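# Pour the ball into arm2's gutter and rest it

## Task

Get the ball out of the gutter it currently sits in and into the gutter belonging to arm2, pouring between gutters if that helps, and finish with arm2's gutter lying on its rest bar and the ball inside it. The box must not be moved, raised, rotated or tilted beyond a small amount. The ball must never drop noticeably below table-top height while no robot is carrying it. Nothing may be knocked or placed outside the work area. At the end every gripper must have released and every arm must have moved away, so the result holds without any robot support.

## Robot and tools

Robots: three identical i2rt Big YAM arms named arm1, arm2 and arm3. Each has six revolute joints, a two-finger gripper and a wrist camera. Feet, in metres in the scene frame, with heading measured counter-clockwise from +x: arm1 at (-1.71, +0.33, +0.86) heading -11 deg; arm2 at (+0.00, +0.05, +0.87) heading -88 deg; arm3 at (+1.71, +0.25, +0.92) heading -165 deg. The hand reaches roughly 1.0 m from the joint1 axis.

Frames: a single scene frame, origin on the floor, +z up. The point called hand lies midway between the fingertips. Its local z axis runs along the fingers and its local y axis is the direction the fingers open and close. Hand poses are computed from the URDF and each robot's true foot pose, which is never printed.

Joints, all absolute targets in radians, with the tolerance that counts as arrival:
- joint1_rad: -2.879 to 2.879, ±0.045. Rotates the arm about its foot, positive is counter-clockwise seen from above, and 0 points the arm along its foot heading.
- joint2_rad: 0 to 3.141, ±0.14. Shoulder. At 0 the upper arm lies roughly level pointing backward, and increasing values raise it and then carry it forward.
- joint3_rad: 0 to 3.019, ±0.09. Elbow. At 0 it is folded shut, and increasing values open it.
- joint4_rad: -1.692 to 1.57, ±0.055. Hand pitch, positive tips the fingers up.
- joint5_rad: -1.57 to 1.57, ±0.03. Sideways hand swing, positive toward the arm's right.
- joint6_rad: -2.094 to 2.094, ±0.035. Hand roll, positive is clockwise viewed from behind the hand.
- gripper_m: 0 to 0.093 m, ±0.003. This is the fingertip gap. Each finger pad can press with roughly 50 to 62 N.
With joint1 and joint6 at 0 and the hand level pointing forward, the wrist camera sits above the hand looking at the fingertips. Joints move at different speeds, so the hand can take a wide curved path between postures.

Tools:
- execute_actions(actions, cameras). actions is a list containing one action or nothing. An action is an object keyed by arm name. Each arm holds {"joints": {...}} with absolute joint targets by name, not offsets. All named motions begin together, and a single action runs at most 15 s. Joints or arms you leave out keep their previous targets and may still be pushing. An unknown key or an out-of-range number rejects the whole call, and nothing moves. cameras picks which images come back: arm1_cam_wrist, arm2_cam_wrist, arm3_cam_wrist, cam_end_1, cam_end_2, cam_gap_1, cam_gap_2, cam_side, cam_top. Omitting it, passing null or passing ["all"] gives every camera, and [] gives none. The pictures line lists image order. An empty actions list only reports state and images.
- wait(seconds): 0 to 10 s. It commands nothing new and returns the same report.
- zoom_image(camera, region): region is [x0, y0, x1, y1] in pixels of that camera's most recent full image, with the origin at the top-left. It can be at most 504 by 504.
- read_manual(section): it only returns URDF licence text ("licences").
- finished_scene(scene): pass the current scene number. It is final and reports success. Call it only once everything rests stably without robot contact.

Result lines:
- joint_status explains how each commanded motion ended.
- "off_target" means the joint stopped short and may keep pushing.
- After "contact_stop" or "time_out" the joint holds where it stopped. A time_out joint, though, may keep a target near its position (up to 0.375, 0.375, 0.113, 0.225, 0.075, 0.3 rad for joints 1 to 6) and continue pressing. on_its_own lists such joints. Its "held at" value is the held target, not the actual position. To relieve a push, resend the joint's reported position.
- "joint command not followed", usually with a "cause:" line, means the self- and inter-arm clearance check blocked that arm's joint targets. The gripper still acts. Blocked joints show "not_followed" and may be retried automatically later.
- Very small target changes may not move a joint at all. A joint carrying a load sags.

Heat: holding loads warms motors, thinking time included. MOTOR HOT appears from 85 °C. At 100 °C an OVER-TEMPERATURE FAULT drops that arm until it cools, and keys not at target read "limit_stop_at_motor_heat". Resend those targets afterward.

Cautions:
- The arms do not stop when they touch something and can shove hard, so avoid pressing into objects.
- A hard squeeze between two robots ends the run. The clearance check may act too late and ignores fingers, gripper housings and wrist cameras, and no line reports arm-to-arm contact.
- The robots do not wait for each other.
- Leave the box essentially untouched.
- A gutter retains the ball only while its open end is higher. Holding the handle vertical lets the ball roll out, so keep the open end raised when carrying, and tilt deliberately when pouring.
- Loose objects may occasionally get a brief push from outside.
- The robot holds its last command while you think.
- Once one result reports a stop, later motion calls in that reply are skipped.
- Finish by opening the grippers and moving the arms clear.

Each tool is called after "Request:" by a JSON object that holds its "method" and its "body".

## Session

Request:
{"method": "execute_actions", "body": {"actions": []}}

Scene clock: 0.00 s.
arm1.joint_positions: joint1_rad=-0.041 joint2_rad=+0.299 joint3_rad=+1.704 joint4_rad=-1.499 joint5_rad=-0.005 joint6_rad=-0.086 gripper_m=+0.095
arm1.joint_status: not commanded
arm1.hand: x=-1.7264 y=+0.3259 z=+1.5224 quat_wxyz=(-0.665, -0.050, -0.738, +0.101) (m; scene frame)
arm2.joint_positions: joint1_rad=-0.700 joint2_rad=+0.303 joint3_rad=+1.373 joint4_rad=-1.200 joint5_rad=+0.085 joint6_rad=+0.158 gripper_m=+0.094
arm2.joint_status: not commanded
arm2.hand: x=-0.0782 y=-0.0222 z=+1.4861 quat_wxyz=(-0.305, -0.710, -0.244, +0.586) (m; scene frame)
arm3.joint_positions: joint1_rad=+0.773 joint2_rad=+0.252 joint3_rad=+1.626 joint4_rad=-1.452 joint5_rad=+0.246 joint6_rad=-0.143 gripper_m=+0.095
arm3.joint_status: not commanded
arm3.hand: x=+1.6853 y=+0.2817 z=+1.5628 quat_wxyz=(-0.208, -0.653, -0.333, +0.648) (m; scene frame)
pictures: arm1_cam_wrist, arm2_cam_wrist, arm3_cam_wrist, cam_end_1, cam_end_2, cam_gap_1, cam_gap_2, cam_side, cam_top
Images, in order (width x height): arm1_cam_wrist 504x504, arm2_cam_wrist 504x504, arm3_cam_wrist 504x504, cam_end_1 896x504, cam_end_2 896x504, cam_gap_1 896x504, cam_gap_2 896x504, cam_side 896x504, cam_top 896x504.

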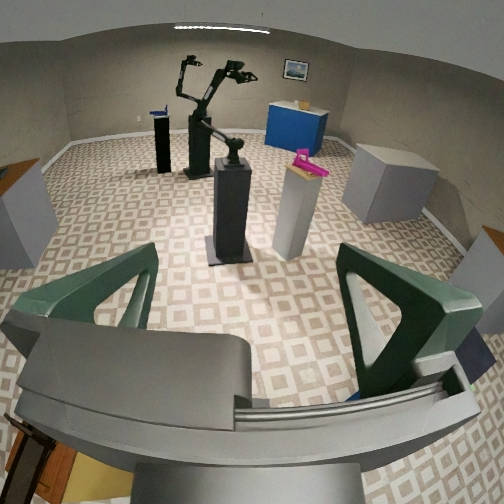

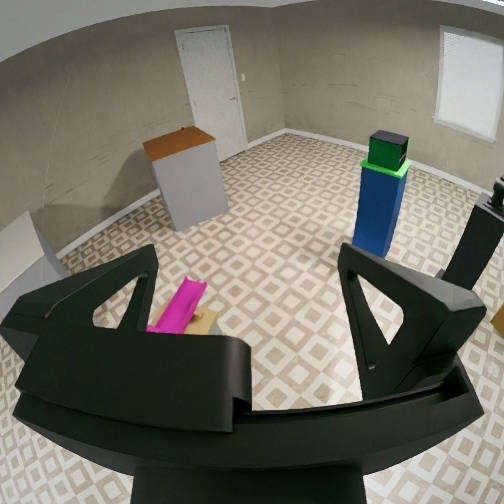

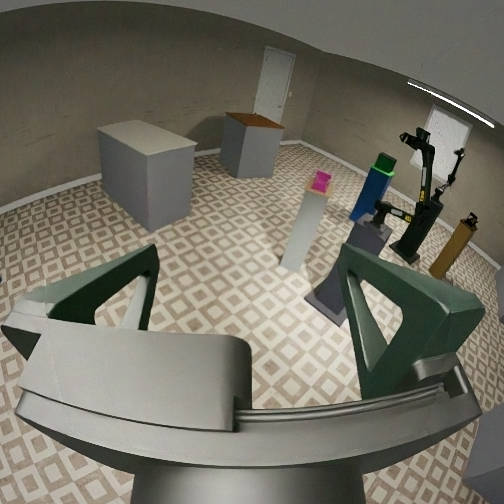

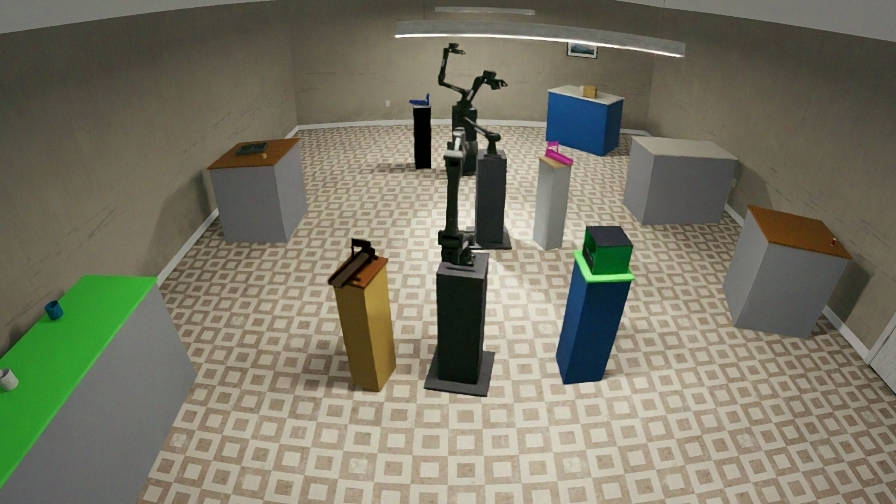

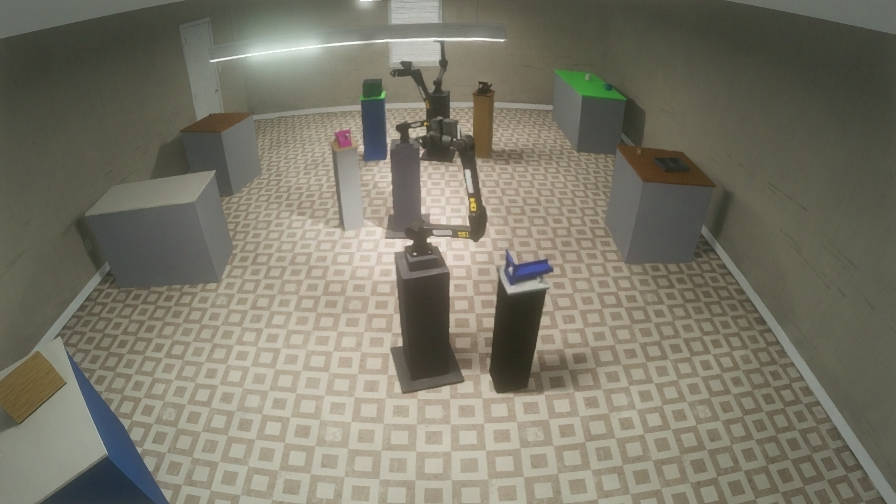

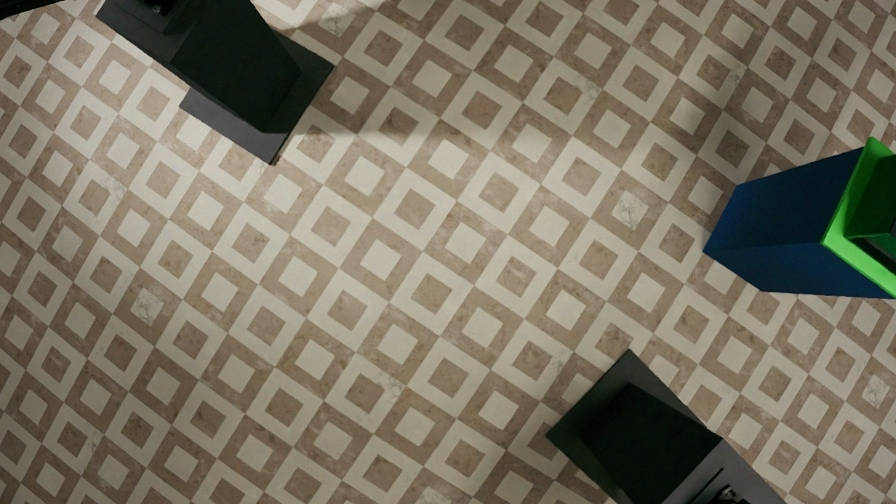

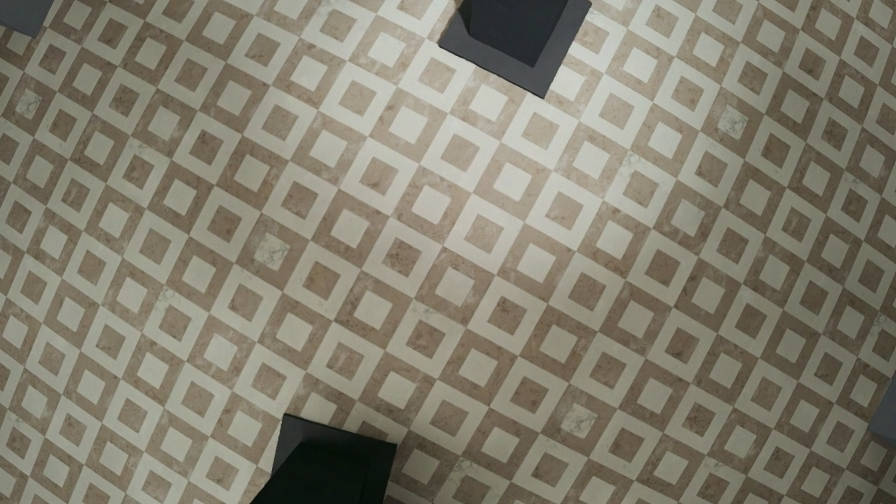

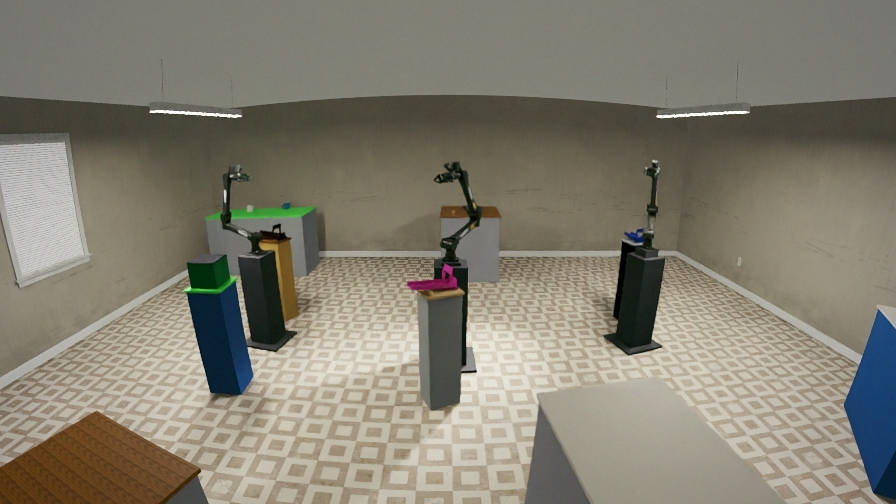

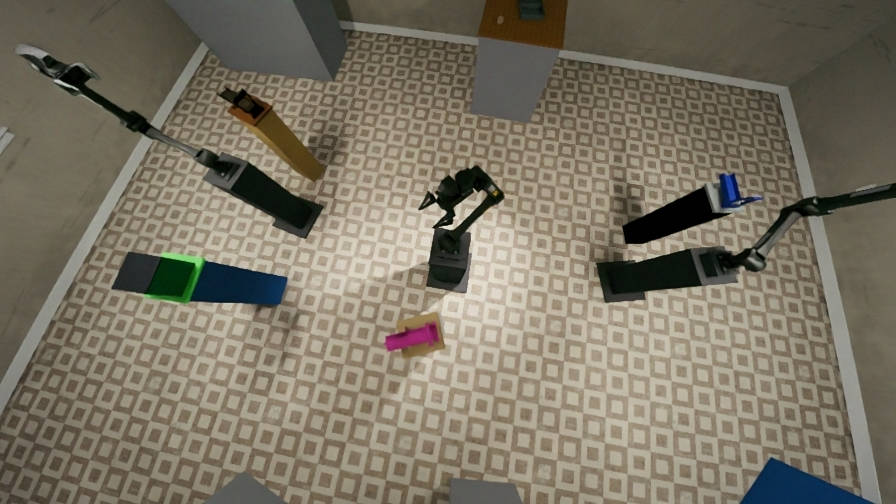

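Request:
{"method": "zoom_image", "body": {"camera": "cam_end_1", "region": [300, 210, 660, 400]}}

Request:
{"method": "zoom_image", "body": {"camera": "cam_end_2", "region": [440, 220, 620, 320]}}

Request:
{"method": "zoom_image", "body": {"camera": "cam_top", "region": [100, 60, 340, 320]}}

Request:
{"method": "zoom_image", "body": {"camera": "cam_top", "region": [660, 140, 860, 320]}}

Request:
{"method": "zoom_image", "body": {"camera": "cam_top", "region": [360, 200, 540, 380]}}

Request:
{"method": "zoom_image", "body": {"camera": "cam_side", "region": [380, 140, 540, 330]}}

Region (300, 210, 660, 400) of cam_end_1's 896x504 image, scaled by 1.400, with more detail than that image has; it fills the top 266 rows of this view, and the rest is white.

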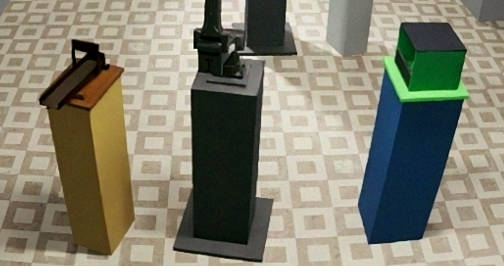

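Region (440, 220, 620, 320) of cam_end_2's 896x504 image, scaled by 2.800, with more detail than that image has.

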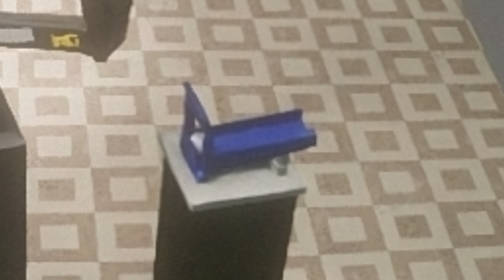

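Region (100, 60, 340, 320) of cam_top's 896x504 image, scaled by 1.938, with more detail than that image has; it fills the left 465 columns of this view, and the rest is white.

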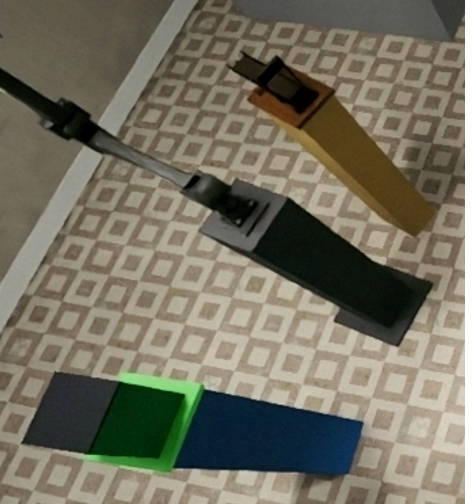

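Region (660, 140, 860, 320) of cam_top's 896x504 image, scaled by 2.520, with more detail than that image has; it fills the top 454 rows of this view, and the rest is white.

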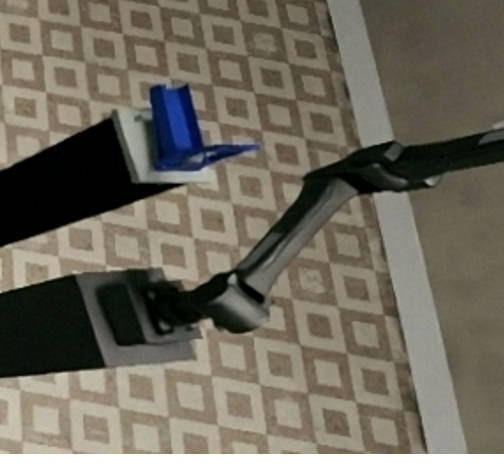

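Region (360, 200, 540, 380) of cam_top's 896x504 image, scaled by 2.800, with more detail than that image has.

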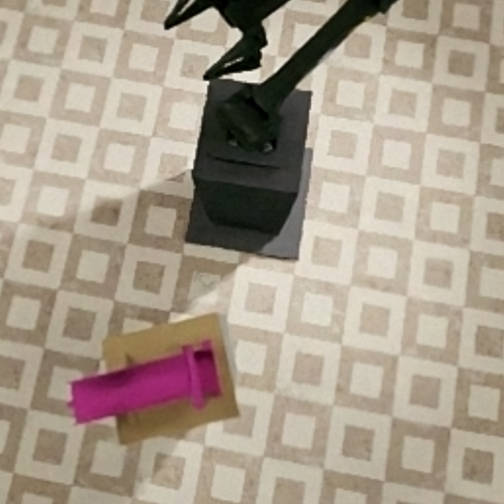

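Region (380, 140, 540, 330) of cam_side's 896x504 image, scaled by 2.653, with more detail than that image has; it fills the left 424 columns of this view, and the rest is white.

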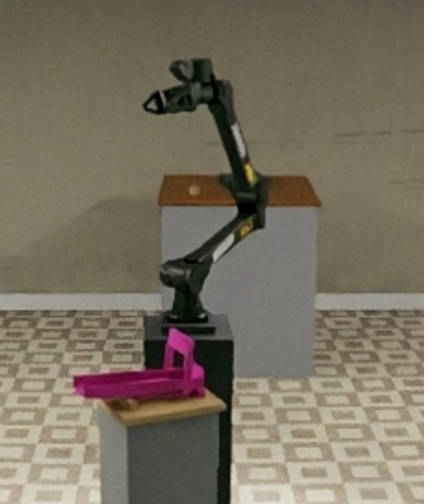

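Request:
{"method": "execute_actions", "body": {"actions": [{"arm1":{"joints":{"joint1_rad":1.77,"joint2_rad":0.9,"joint3_rad":1.2,"joint4_rad":-1.3,"joint5_rad":0,"joint6_rad":0}},"arm2":{"joints":{"joint1_rad":-0.2,"joint2_rad":0.9,"joint3_rad":1.2,"joint4_rad":-1.3,"joint5_rad":0,"joint6_rad":0}},"arm3":{"joints":{"joint1_rad":-1.76,"joint2_rad":0.9,"joint3_rad":1.2,"joint4_rad":-1.3,"joint5_rad":0,"joint6_rad":0}}}], "cameras": ["arm1_cam_wrist","arm2_cam_wrist","arm3_cam_wrist","cam_top"]}}

Scene clock: 34.53 s.
arm1.joint_positions: joint1_rad=+1.768 joint2_rad=+0.909 joint3_rad=+1.163 joint4_rad=-1.303 joint5_rad=-0.001 joint6_rad=-0.013 gripper_m=+0.095
arm1.joint_status: all done
arm1.hand: x=-1.7192 y=+0.6589 z=+1.2166 quat_wxyz=(-0.183, +0.692, -0.674, -0.184) (m; scene frame)
arm2.joint_positions: joint1_rad=-0.206 joint2_rad=+0.909 joint3_rad=+1.184 joint4_rad=-1.286 joint5_rad=+0.003 joint6_rad=+0.015 gripper_m=+0.094
arm2.joint_status: all done
arm2.hand: x=-0.0614 y=-0.2841 z=+1.2421 quat_wxyz=(-0.179, -0.742, -0.610, +0.213) (m; scene frame)
arm3.joint_positions: joint1_rad=-1.756 joint2_rad=+0.914 joint3_rad=+1.166 joint4_rad=-1.304 joint5_rad=+0.001 joint6_rad=-0.010 gripper_m=+0.095
arm3.joint_status: all done
arm3.hand: x=+1.6914 y=+0.5838 z=+1.2699 quat_wxyz=(+0.176, -0.711, +0.655, +0.186) (m; scene frame)
pictures: arm1_cam_wrist, arm2_cam_wrist, arm3_cam_wrist, cam_top
Images, in order (width x height): arm1_cam_wrist 504x504, arm2_cam_wrist 504x504, arm3_cam_wrist 504x504, cam_top 896x504.

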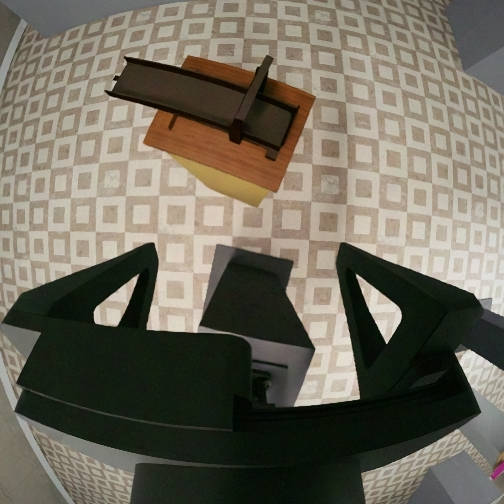

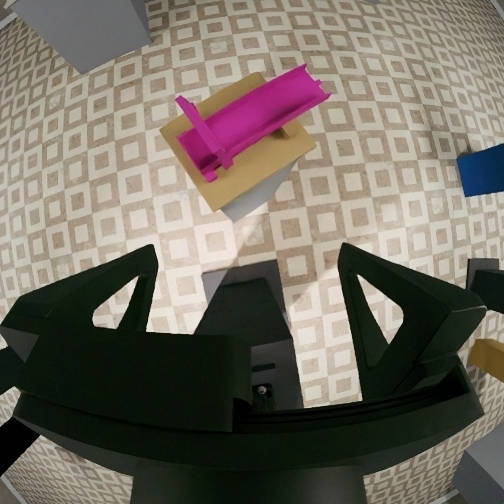

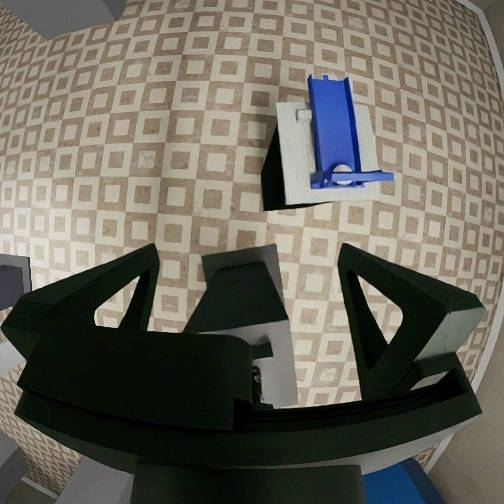

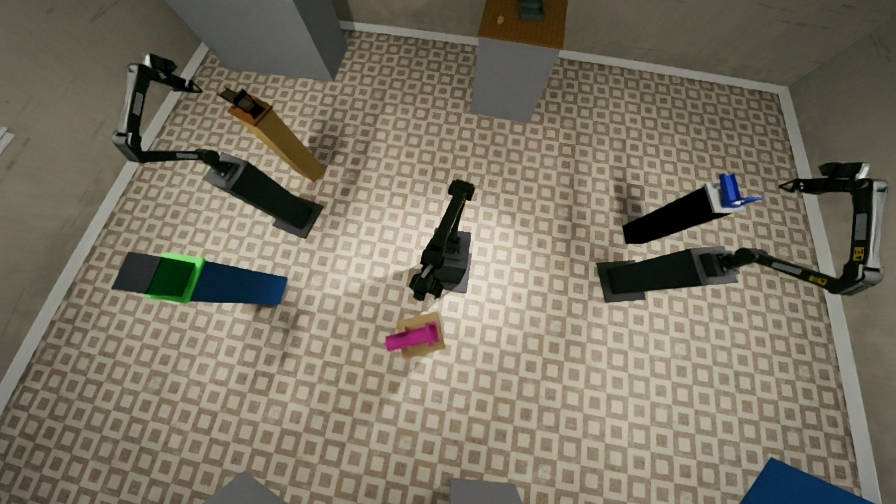

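Request:
{"method": "execute_actions", "body": {"actions": [{"arm2":{"joints":{"joint1_rad":-0.07,"joint2_rad":1.8,"joint3_rad":1.9,"joint4_rad":-1.67,"joint6_rad":-0.33}},"arm3":{"joints":{"joint1_rad":-2.11,"joint2_rad":1.62,"joint3_rad":1.68,"joint4_rad":-1.63,"joint6_rad":1.2}}}], "cameras": ["arm2_cam_wrist","arm3_cam_wrist","cam_side","cam_end_2"]}}

Scene clock: 67.30 s.
arm1.joint_positions: joint1_rad=+1.768 joint2_rad=+0.909 joint3_rad=+1.163 joint4_rad=-1.303 joint5_rad=-0.001 joint6_rad=-0.013 gripper_m=+0.095
arm1.joint_status: not commanded
arm1.hand: x=-1.7192 y=+0.6589 z=+1.2166 quat_wxyz=(-0.183, +0.692, -0.674, -0.184) (m; scene frame)
arm2.joint_positions: joint1_rad=-0.073 joint2_rad=+1.820 joint3_rad=+1.839 joint4_rad=-1.656 joint5_rad=+0.003 joint6_rad=-0.315 gripper_m=+0.094
arm2.joint_status: all done
arm2.hand: x=-0.0258 y=-0.4951 z=+1.1191 quat_wxyz=(+0.019, -0.605, -0.795, -0.025) (m; scene frame)
arm3.joint_positions: joint1_rad=-2.113 joint2_rad=+1.636 joint3_rad=+1.625 joint4_rad=-1.619 joint5_rad=+0.000 joint6_rad=+1.188 gripper_m=+0.095
arm3.joint_status: all done
arm3.hand: x=+1.8508 y=+0.7103 z=+1.1706 quat_wxyz=(-0.009, -0.049, +0.998, -0.028) (m; scene frame)
pictures: arm2_cam_wrist, arm3_cam_wrist, cam_end_2, cam_side
Images, in order (width x height): arm2_cam_wrist 504x504, arm3_cam_wrist 504x504, cam_end_2 896x504, cam_side 896x504.

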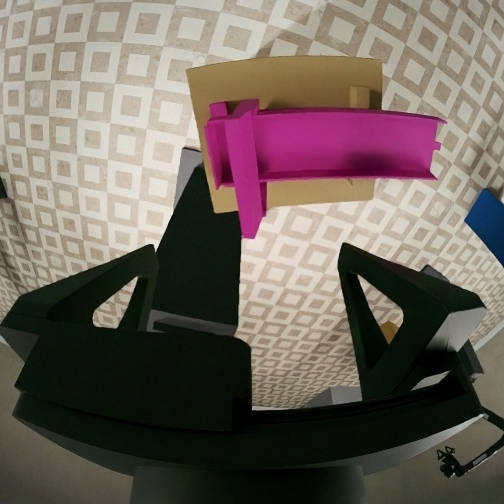

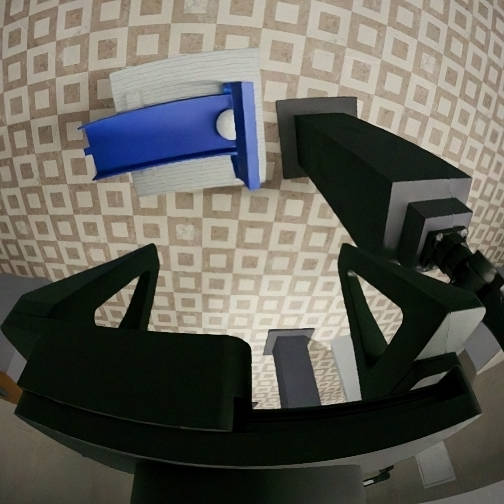

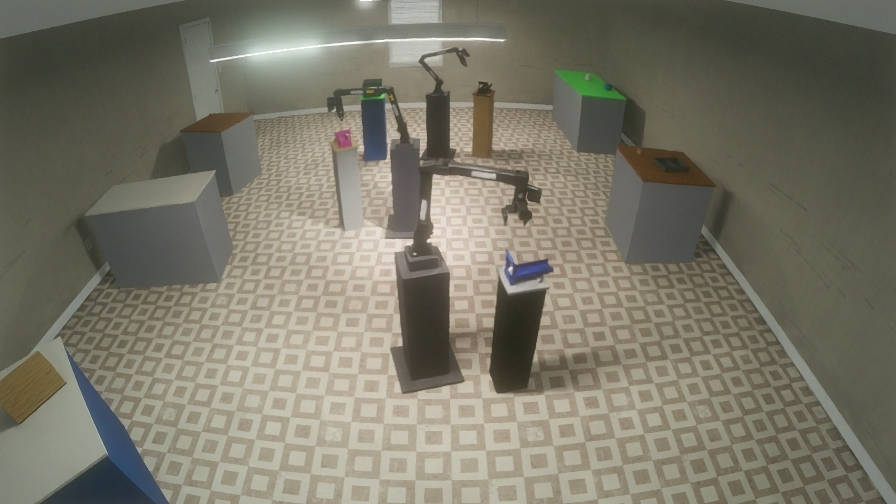

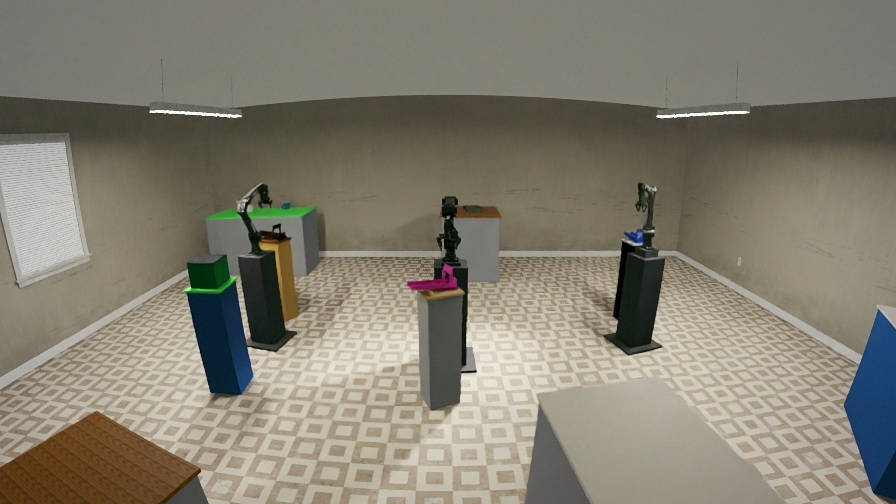

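Request:
{"method": "execute_actions", "body": {"actions": [{"arm2":{"joints":{"joint3_rad":1.77,"joint4_rad":-1.5}},"arm3":{"joints":{"joint3_rad":1.47,"joint4_rad":-1.37}}}], "cameras": ["arm2_cam_wrist","arm3_cam_wrist","cam_side","cam_end_2"]}}

Request:
{"method": "zoom_image", "body": {"camera": "cam_end_2", "region": [440, 160, 620, 320]}}

Request:
{"method": "zoom_image", "body": {"camera": "cam_side", "region": [380, 190, 520, 320]}}

Scene clock: 97.67 s.
arm1.joint_positions: joint1_rad=+1.768 joint2_rad=+0.909 joint3_rad=+1.163 joint4_rad=-1.303 joint5_rad=-0.001 joint6_rad=-0.013 gripper_m=+0.095
arm1.joint_status: not commanded
arm1.hand: x=-1.7192 y=+0.6589 z=+1.2166 quat_wxyz=(-0.183, +0.692, -0.674, -0.184) (m; scene frame)
arm2.joint_positions: joint1_rad=-0.073 joint2_rad=+1.813 joint3_rad=+1.767 joint4_rad=-1.516 joint5_rad=+0.003 joint6_rad=-0.315 gripper_m=+0.094
arm2.joint_status: all done
arm2.hand: x=-0.0265 y=-0.5110 z=+1.0948 quat_wxyz=(-0.002, -0.606, -0.796, +0.006) (m; scene frame)
arm3.joint_positions: joint1_rad=-2.113 joint2_rad=+1.623 joint3_rad=+1.464 joint4_rad=-1.383 joint5_rad=+0.000 joint6_rad=+1.189 gripper_m=+0.095
arm3.joint_status: all done
arm3.hand: x=+1.8542 y=+0.7220 z=+1.1149 quat_wxyz=(+0.005, -0.048, +0.999, +0.013) (m; scene frame)
pictures: arm2_cam_wrist, arm3_cam_wrist, cam_end_2, cam_side
Images, in order (width x height): arm2_cam_wrist 504x504, arm3_cam_wrist 504x504, cam_end_2 896x504, cam_side 896x504.

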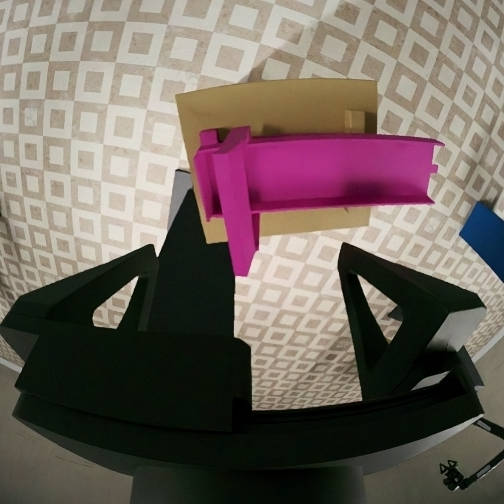

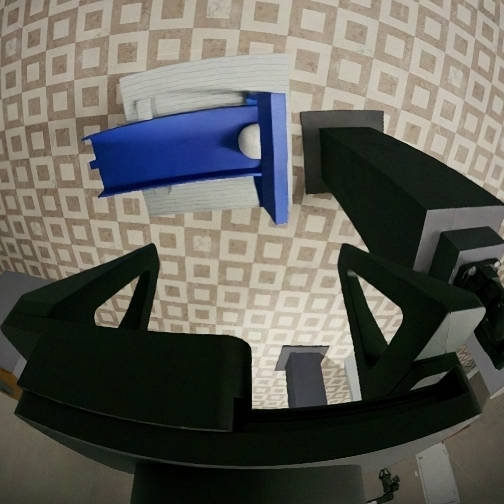

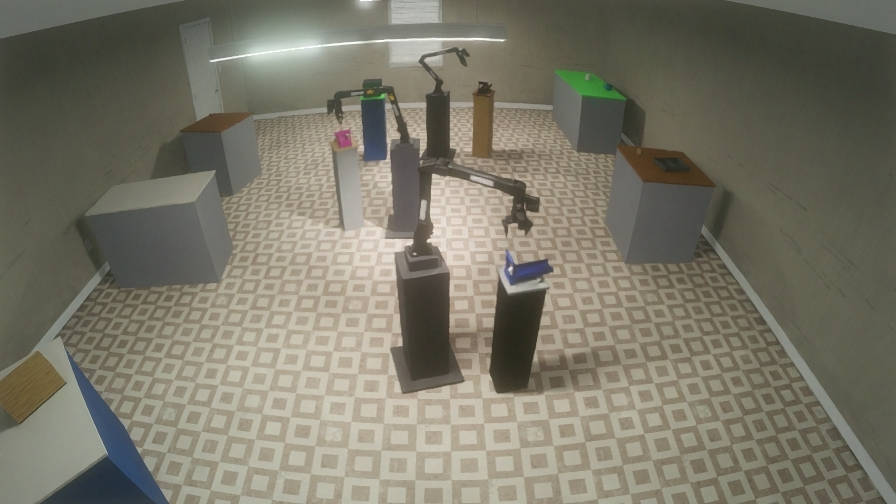

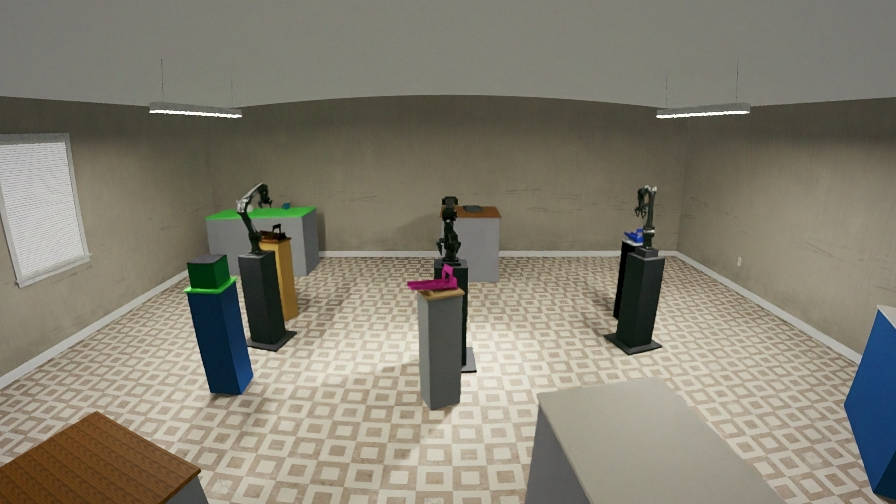

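Region (440, 160, 620, 320) of cam_end_2's 896x504 image, scaled by 2.800, with more detail than that image has.

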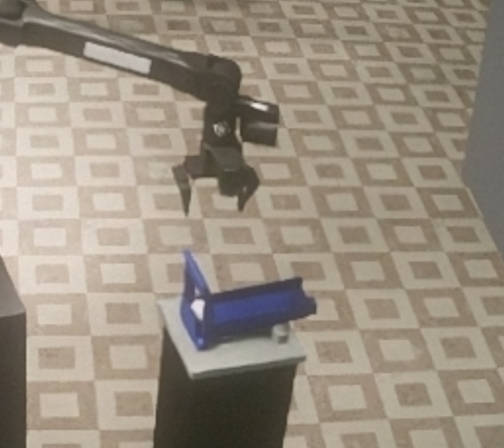

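Region (380, 190, 520, 320) of cam_side's 896x504 image, scaled by 3.600, with more detail than that image has; it fills the top 468 rows of this view, and the rest is white.

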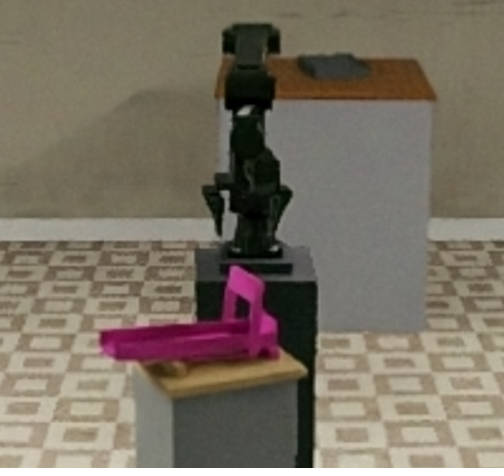

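Request:
{"method": "execute_actions", "body": {"actions": [{"arm2":{"joints":{"joint2_rad":1.80,"joint3_rad":1.59,"joint4_rad":-1.34}},"arm3":{"joints":{"joint1_rad":-2.136,"joint2_rad":1.606,"joint3_rad":1.24,"joint4_rad":-1.18}}}], "cameras": ["arm2_cam_wrist","arm3_cam_wrist","cam_side","cam_end_2"]}}

Request:
{"method": "zoom_image", "body": {"camera": "cam_end_2", "region": [440, 160, 620, 320]}}

Request:
{"method": "zoom_image", "body": {"camera": "cam_side", "region": [380, 190, 520, 320]}}

Scene clock: 126.53 s.
arm1.joint_positions: joint1_rad=+1.768 joint2_rad=+0.909 joint3_rad=+1.163 joint4_rad=-1.303 joint5_rad=-0.001 joint6_rad=-0.013 gripper_m=+0.095
arm1.joint_status: not commanded
arm1.hand: x=-1.7192 y=+0.6589 z=+1.2166 quat_wxyz=(-0.183, +0.692, -0.674, -0.184) (m; scene frame)
arm2.joint_positions: joint1_rad=-0.073 joint2_rad=+1.807 joint3_rad=+1.583 joint4_rad=-1.356 joint5_rad=+0.003 joint6_rad=-0.315 gripper_m=+0.094
arm2.joint_status: all done
arm2.hand: x=-0.0258 y=-0.4953 z=+1.0283 quat_wxyz=(+0.003, -0.606, -0.796, -0.002) (m; scene frame)
arm3.joint_positions: joint1_rad=-2.129 joint2_rad=+1.612 joint3_rad=+1.233 joint4_rad=-1.193 joint5_rad=+0.000 joint6_rad=+1.189 gripper_m=+0.095
arm3.joint_status: all done
arm3.hand: x=+1.8518 y=+0.6874 z=+1.0354 quat_wxyz=(+0.000, -0.040, +0.999, +0.000) (m; scene frame)
pictures: arm2_cam_wrist, arm3_cam_wrist, cam_end_2, cam_side
Images, in order (width x height): arm2_cam_wrist 504x504, arm3_cam_wrist 504x504, cam_end_2 896x504, cam_side 896x504.

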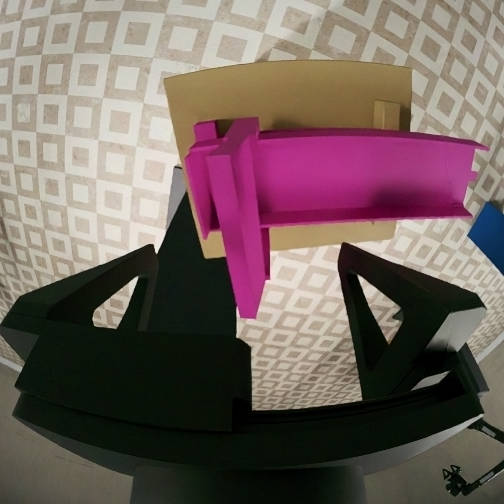

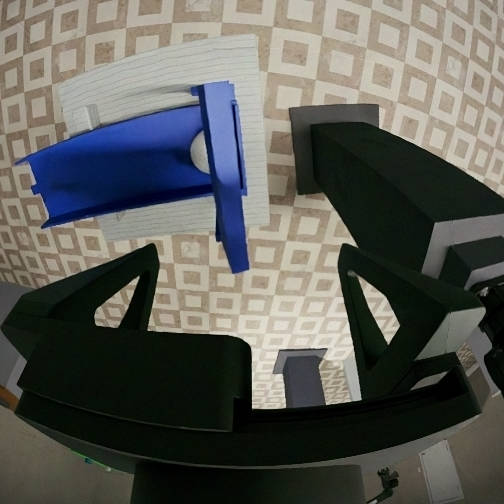

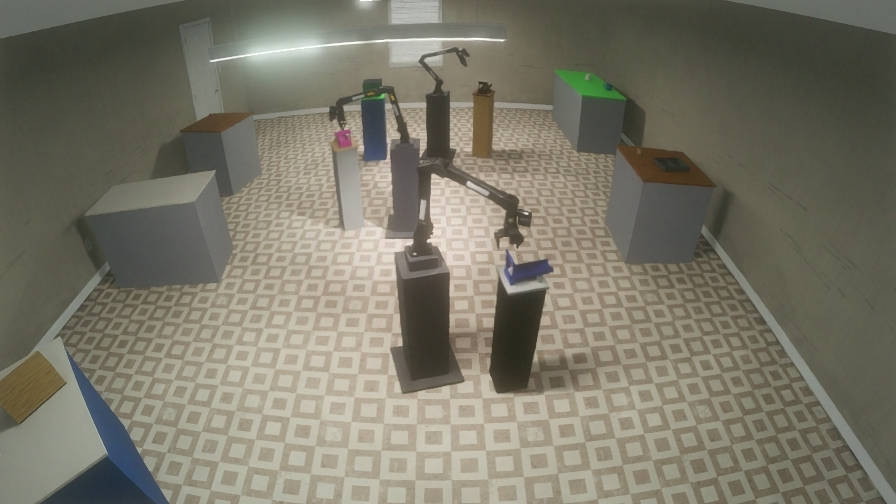

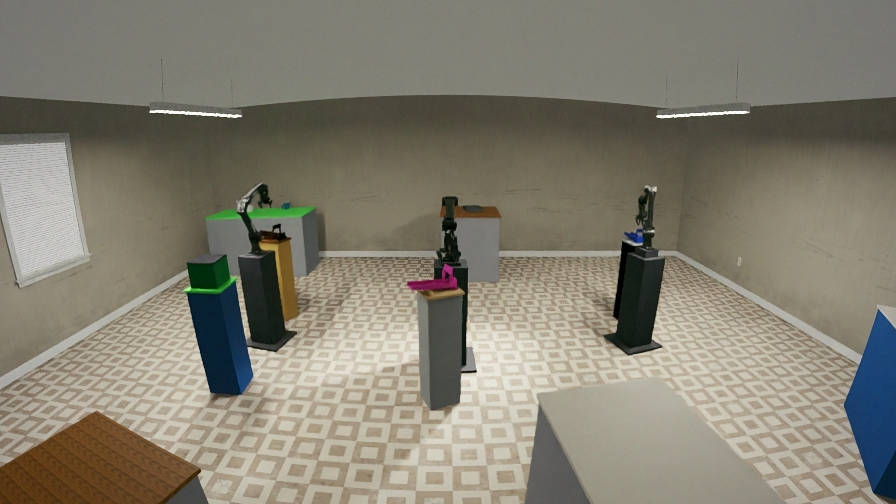

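Region (440, 160, 620, 320) of cam_end_2's 896x504 image, scaled by 2.800, with more detail than that image has.

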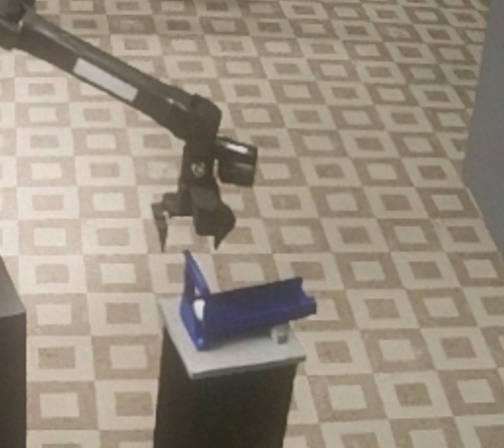

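Region (380, 190, 520, 320) of cam_side's 896x504 image, scaled by 3.600, with more detail than that image has; it fills the top 468 rows of this view, and the rest is white.

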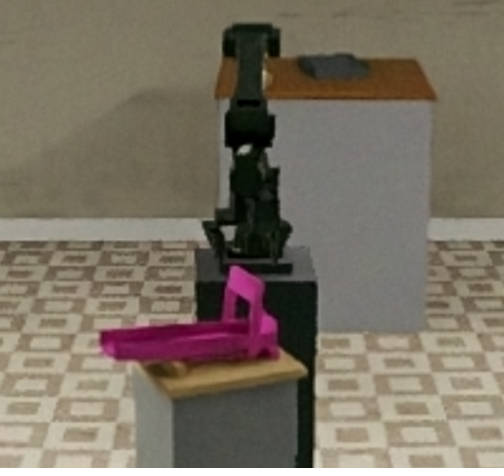

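Request:
{"method": "execute_actions", "body": {"actions": [{"arm2":{"joints":{"joint2_rad":1.825,"joint3_rad":1.515,"joint4_rad":-1.243}},"arm3":{"joints":{"joint2_rad":1.675,"joint3_rad":1.2,"joint4_rad":-1.07}}}], "cameras": ["arm2_cam_wrist","arm3_cam_wrist","cam_side","cam_end_2"]}}

Request:
{"method": "zoom_image", "body": {"camera": "cam_end_2", "region": [440, 160, 620, 320]}}

Request:
{"method": "zoom_image", "body": {"camera": "cam_side", "region": [380, 190, 520, 320]}}

Scene clock: 149.80 s.
arm1.joint_positions: joint1_rad=+1.768 joint2_rad=+0.909 joint3_rad=+1.163 joint4_rad=-1.303 joint5_rad=-0.001 joint6_rad=-0.013 gripper_m=+0.095
arm1.joint_status: not commanded
arm1.hand: x=-1.7192 y=+0.6589 z=+1.2166 quat_wxyz=(-0.183, +0.692, -0.674, -0.184) (m; scene frame)
arm2.joint_positions: joint1_rad=-0.073 joint2_rad=+1.823 joint3_rad=+1.513 joint4_rad=-1.258 joint5_rad=+0.003 joint6_rad=-0.315 gripper_m=+0.094
arm2.joint_status: all done
arm2.hand: x=-0.0259 y=-0.4955 z=+0.9945 quat_wxyz=(-0.001, -0.606, -0.796, +0.004) (m; scene frame)
arm3.joint_positions: joint1_rad=-2.129 joint2_rad=+1.668 joint3_rad=+1.200 joint4_rad=-1.082 joint5_rad=+0.000 joint6_rad=+1.189 gripper_m=+0.095
arm3.joint_status: all done
arm3.hand: x=+1.8554 y=+0.6989 z=+0.9987 quat_wxyz=(+0.004, -0.040, +0.999, +0.009) (m; scene frame)
pictures: arm2_cam_wrist, arm3_cam_wrist, cam_end_2, cam_side
Images, in order (width x height): arm2_cam_wrist 504x504, arm3_cam_wrist 504x504, cam_end_2 896x504, cam_side 896x504.

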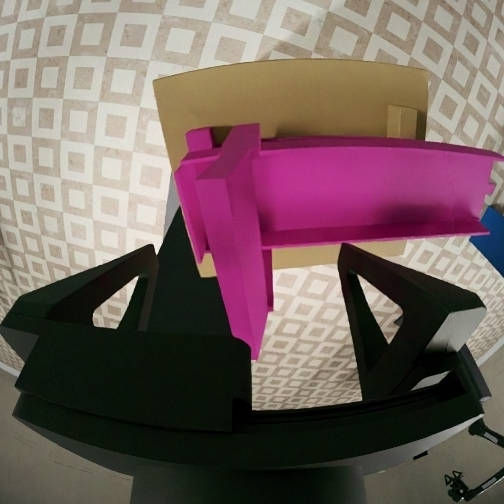

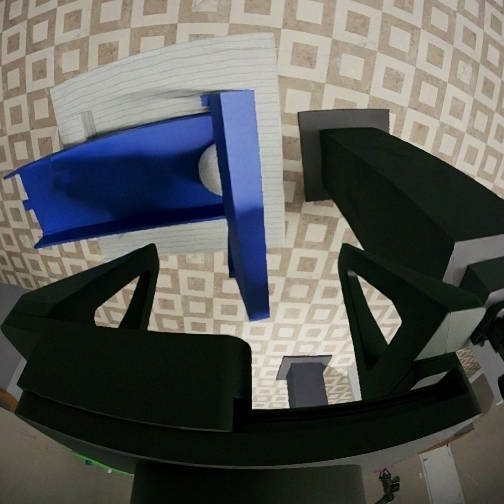

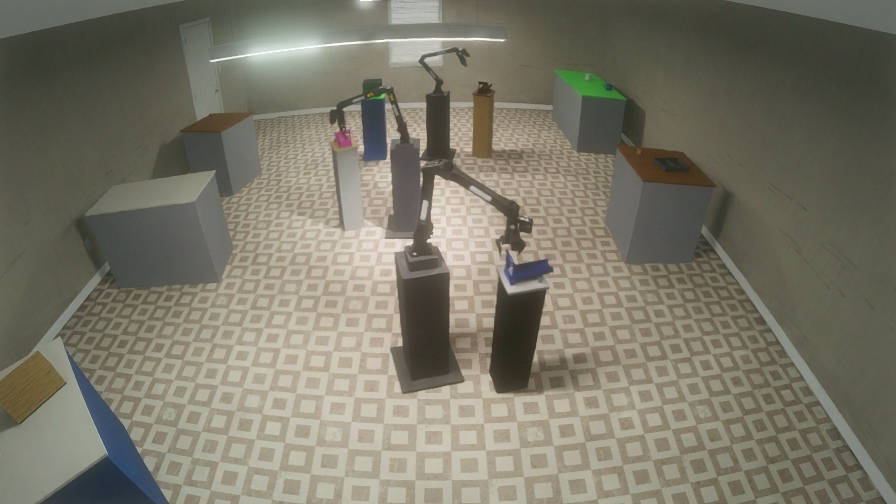

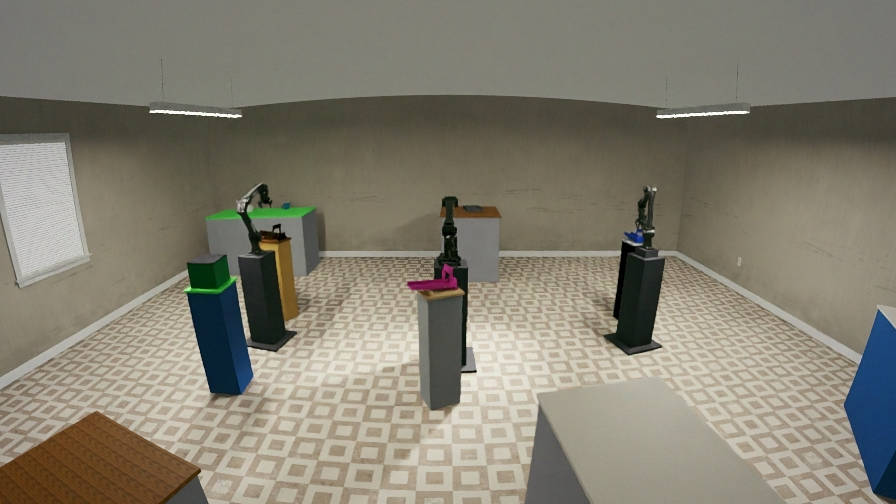

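Region (440, 160, 620, 320) of cam_end_2's 896x504 image, scaled by 2.800, with more detail than that image has.

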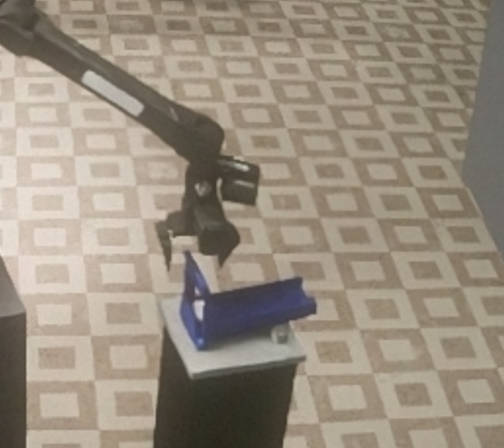

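Region (380, 190, 520, 320) of cam_side's 896x504 image, scaled by 3.600, with more detail than that image has; it fills the top 468 rows of this view, and the rest is white.

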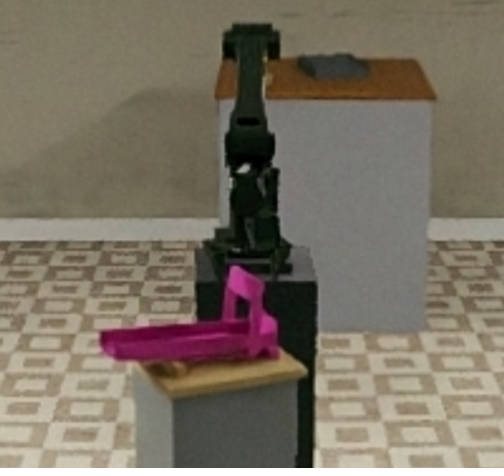

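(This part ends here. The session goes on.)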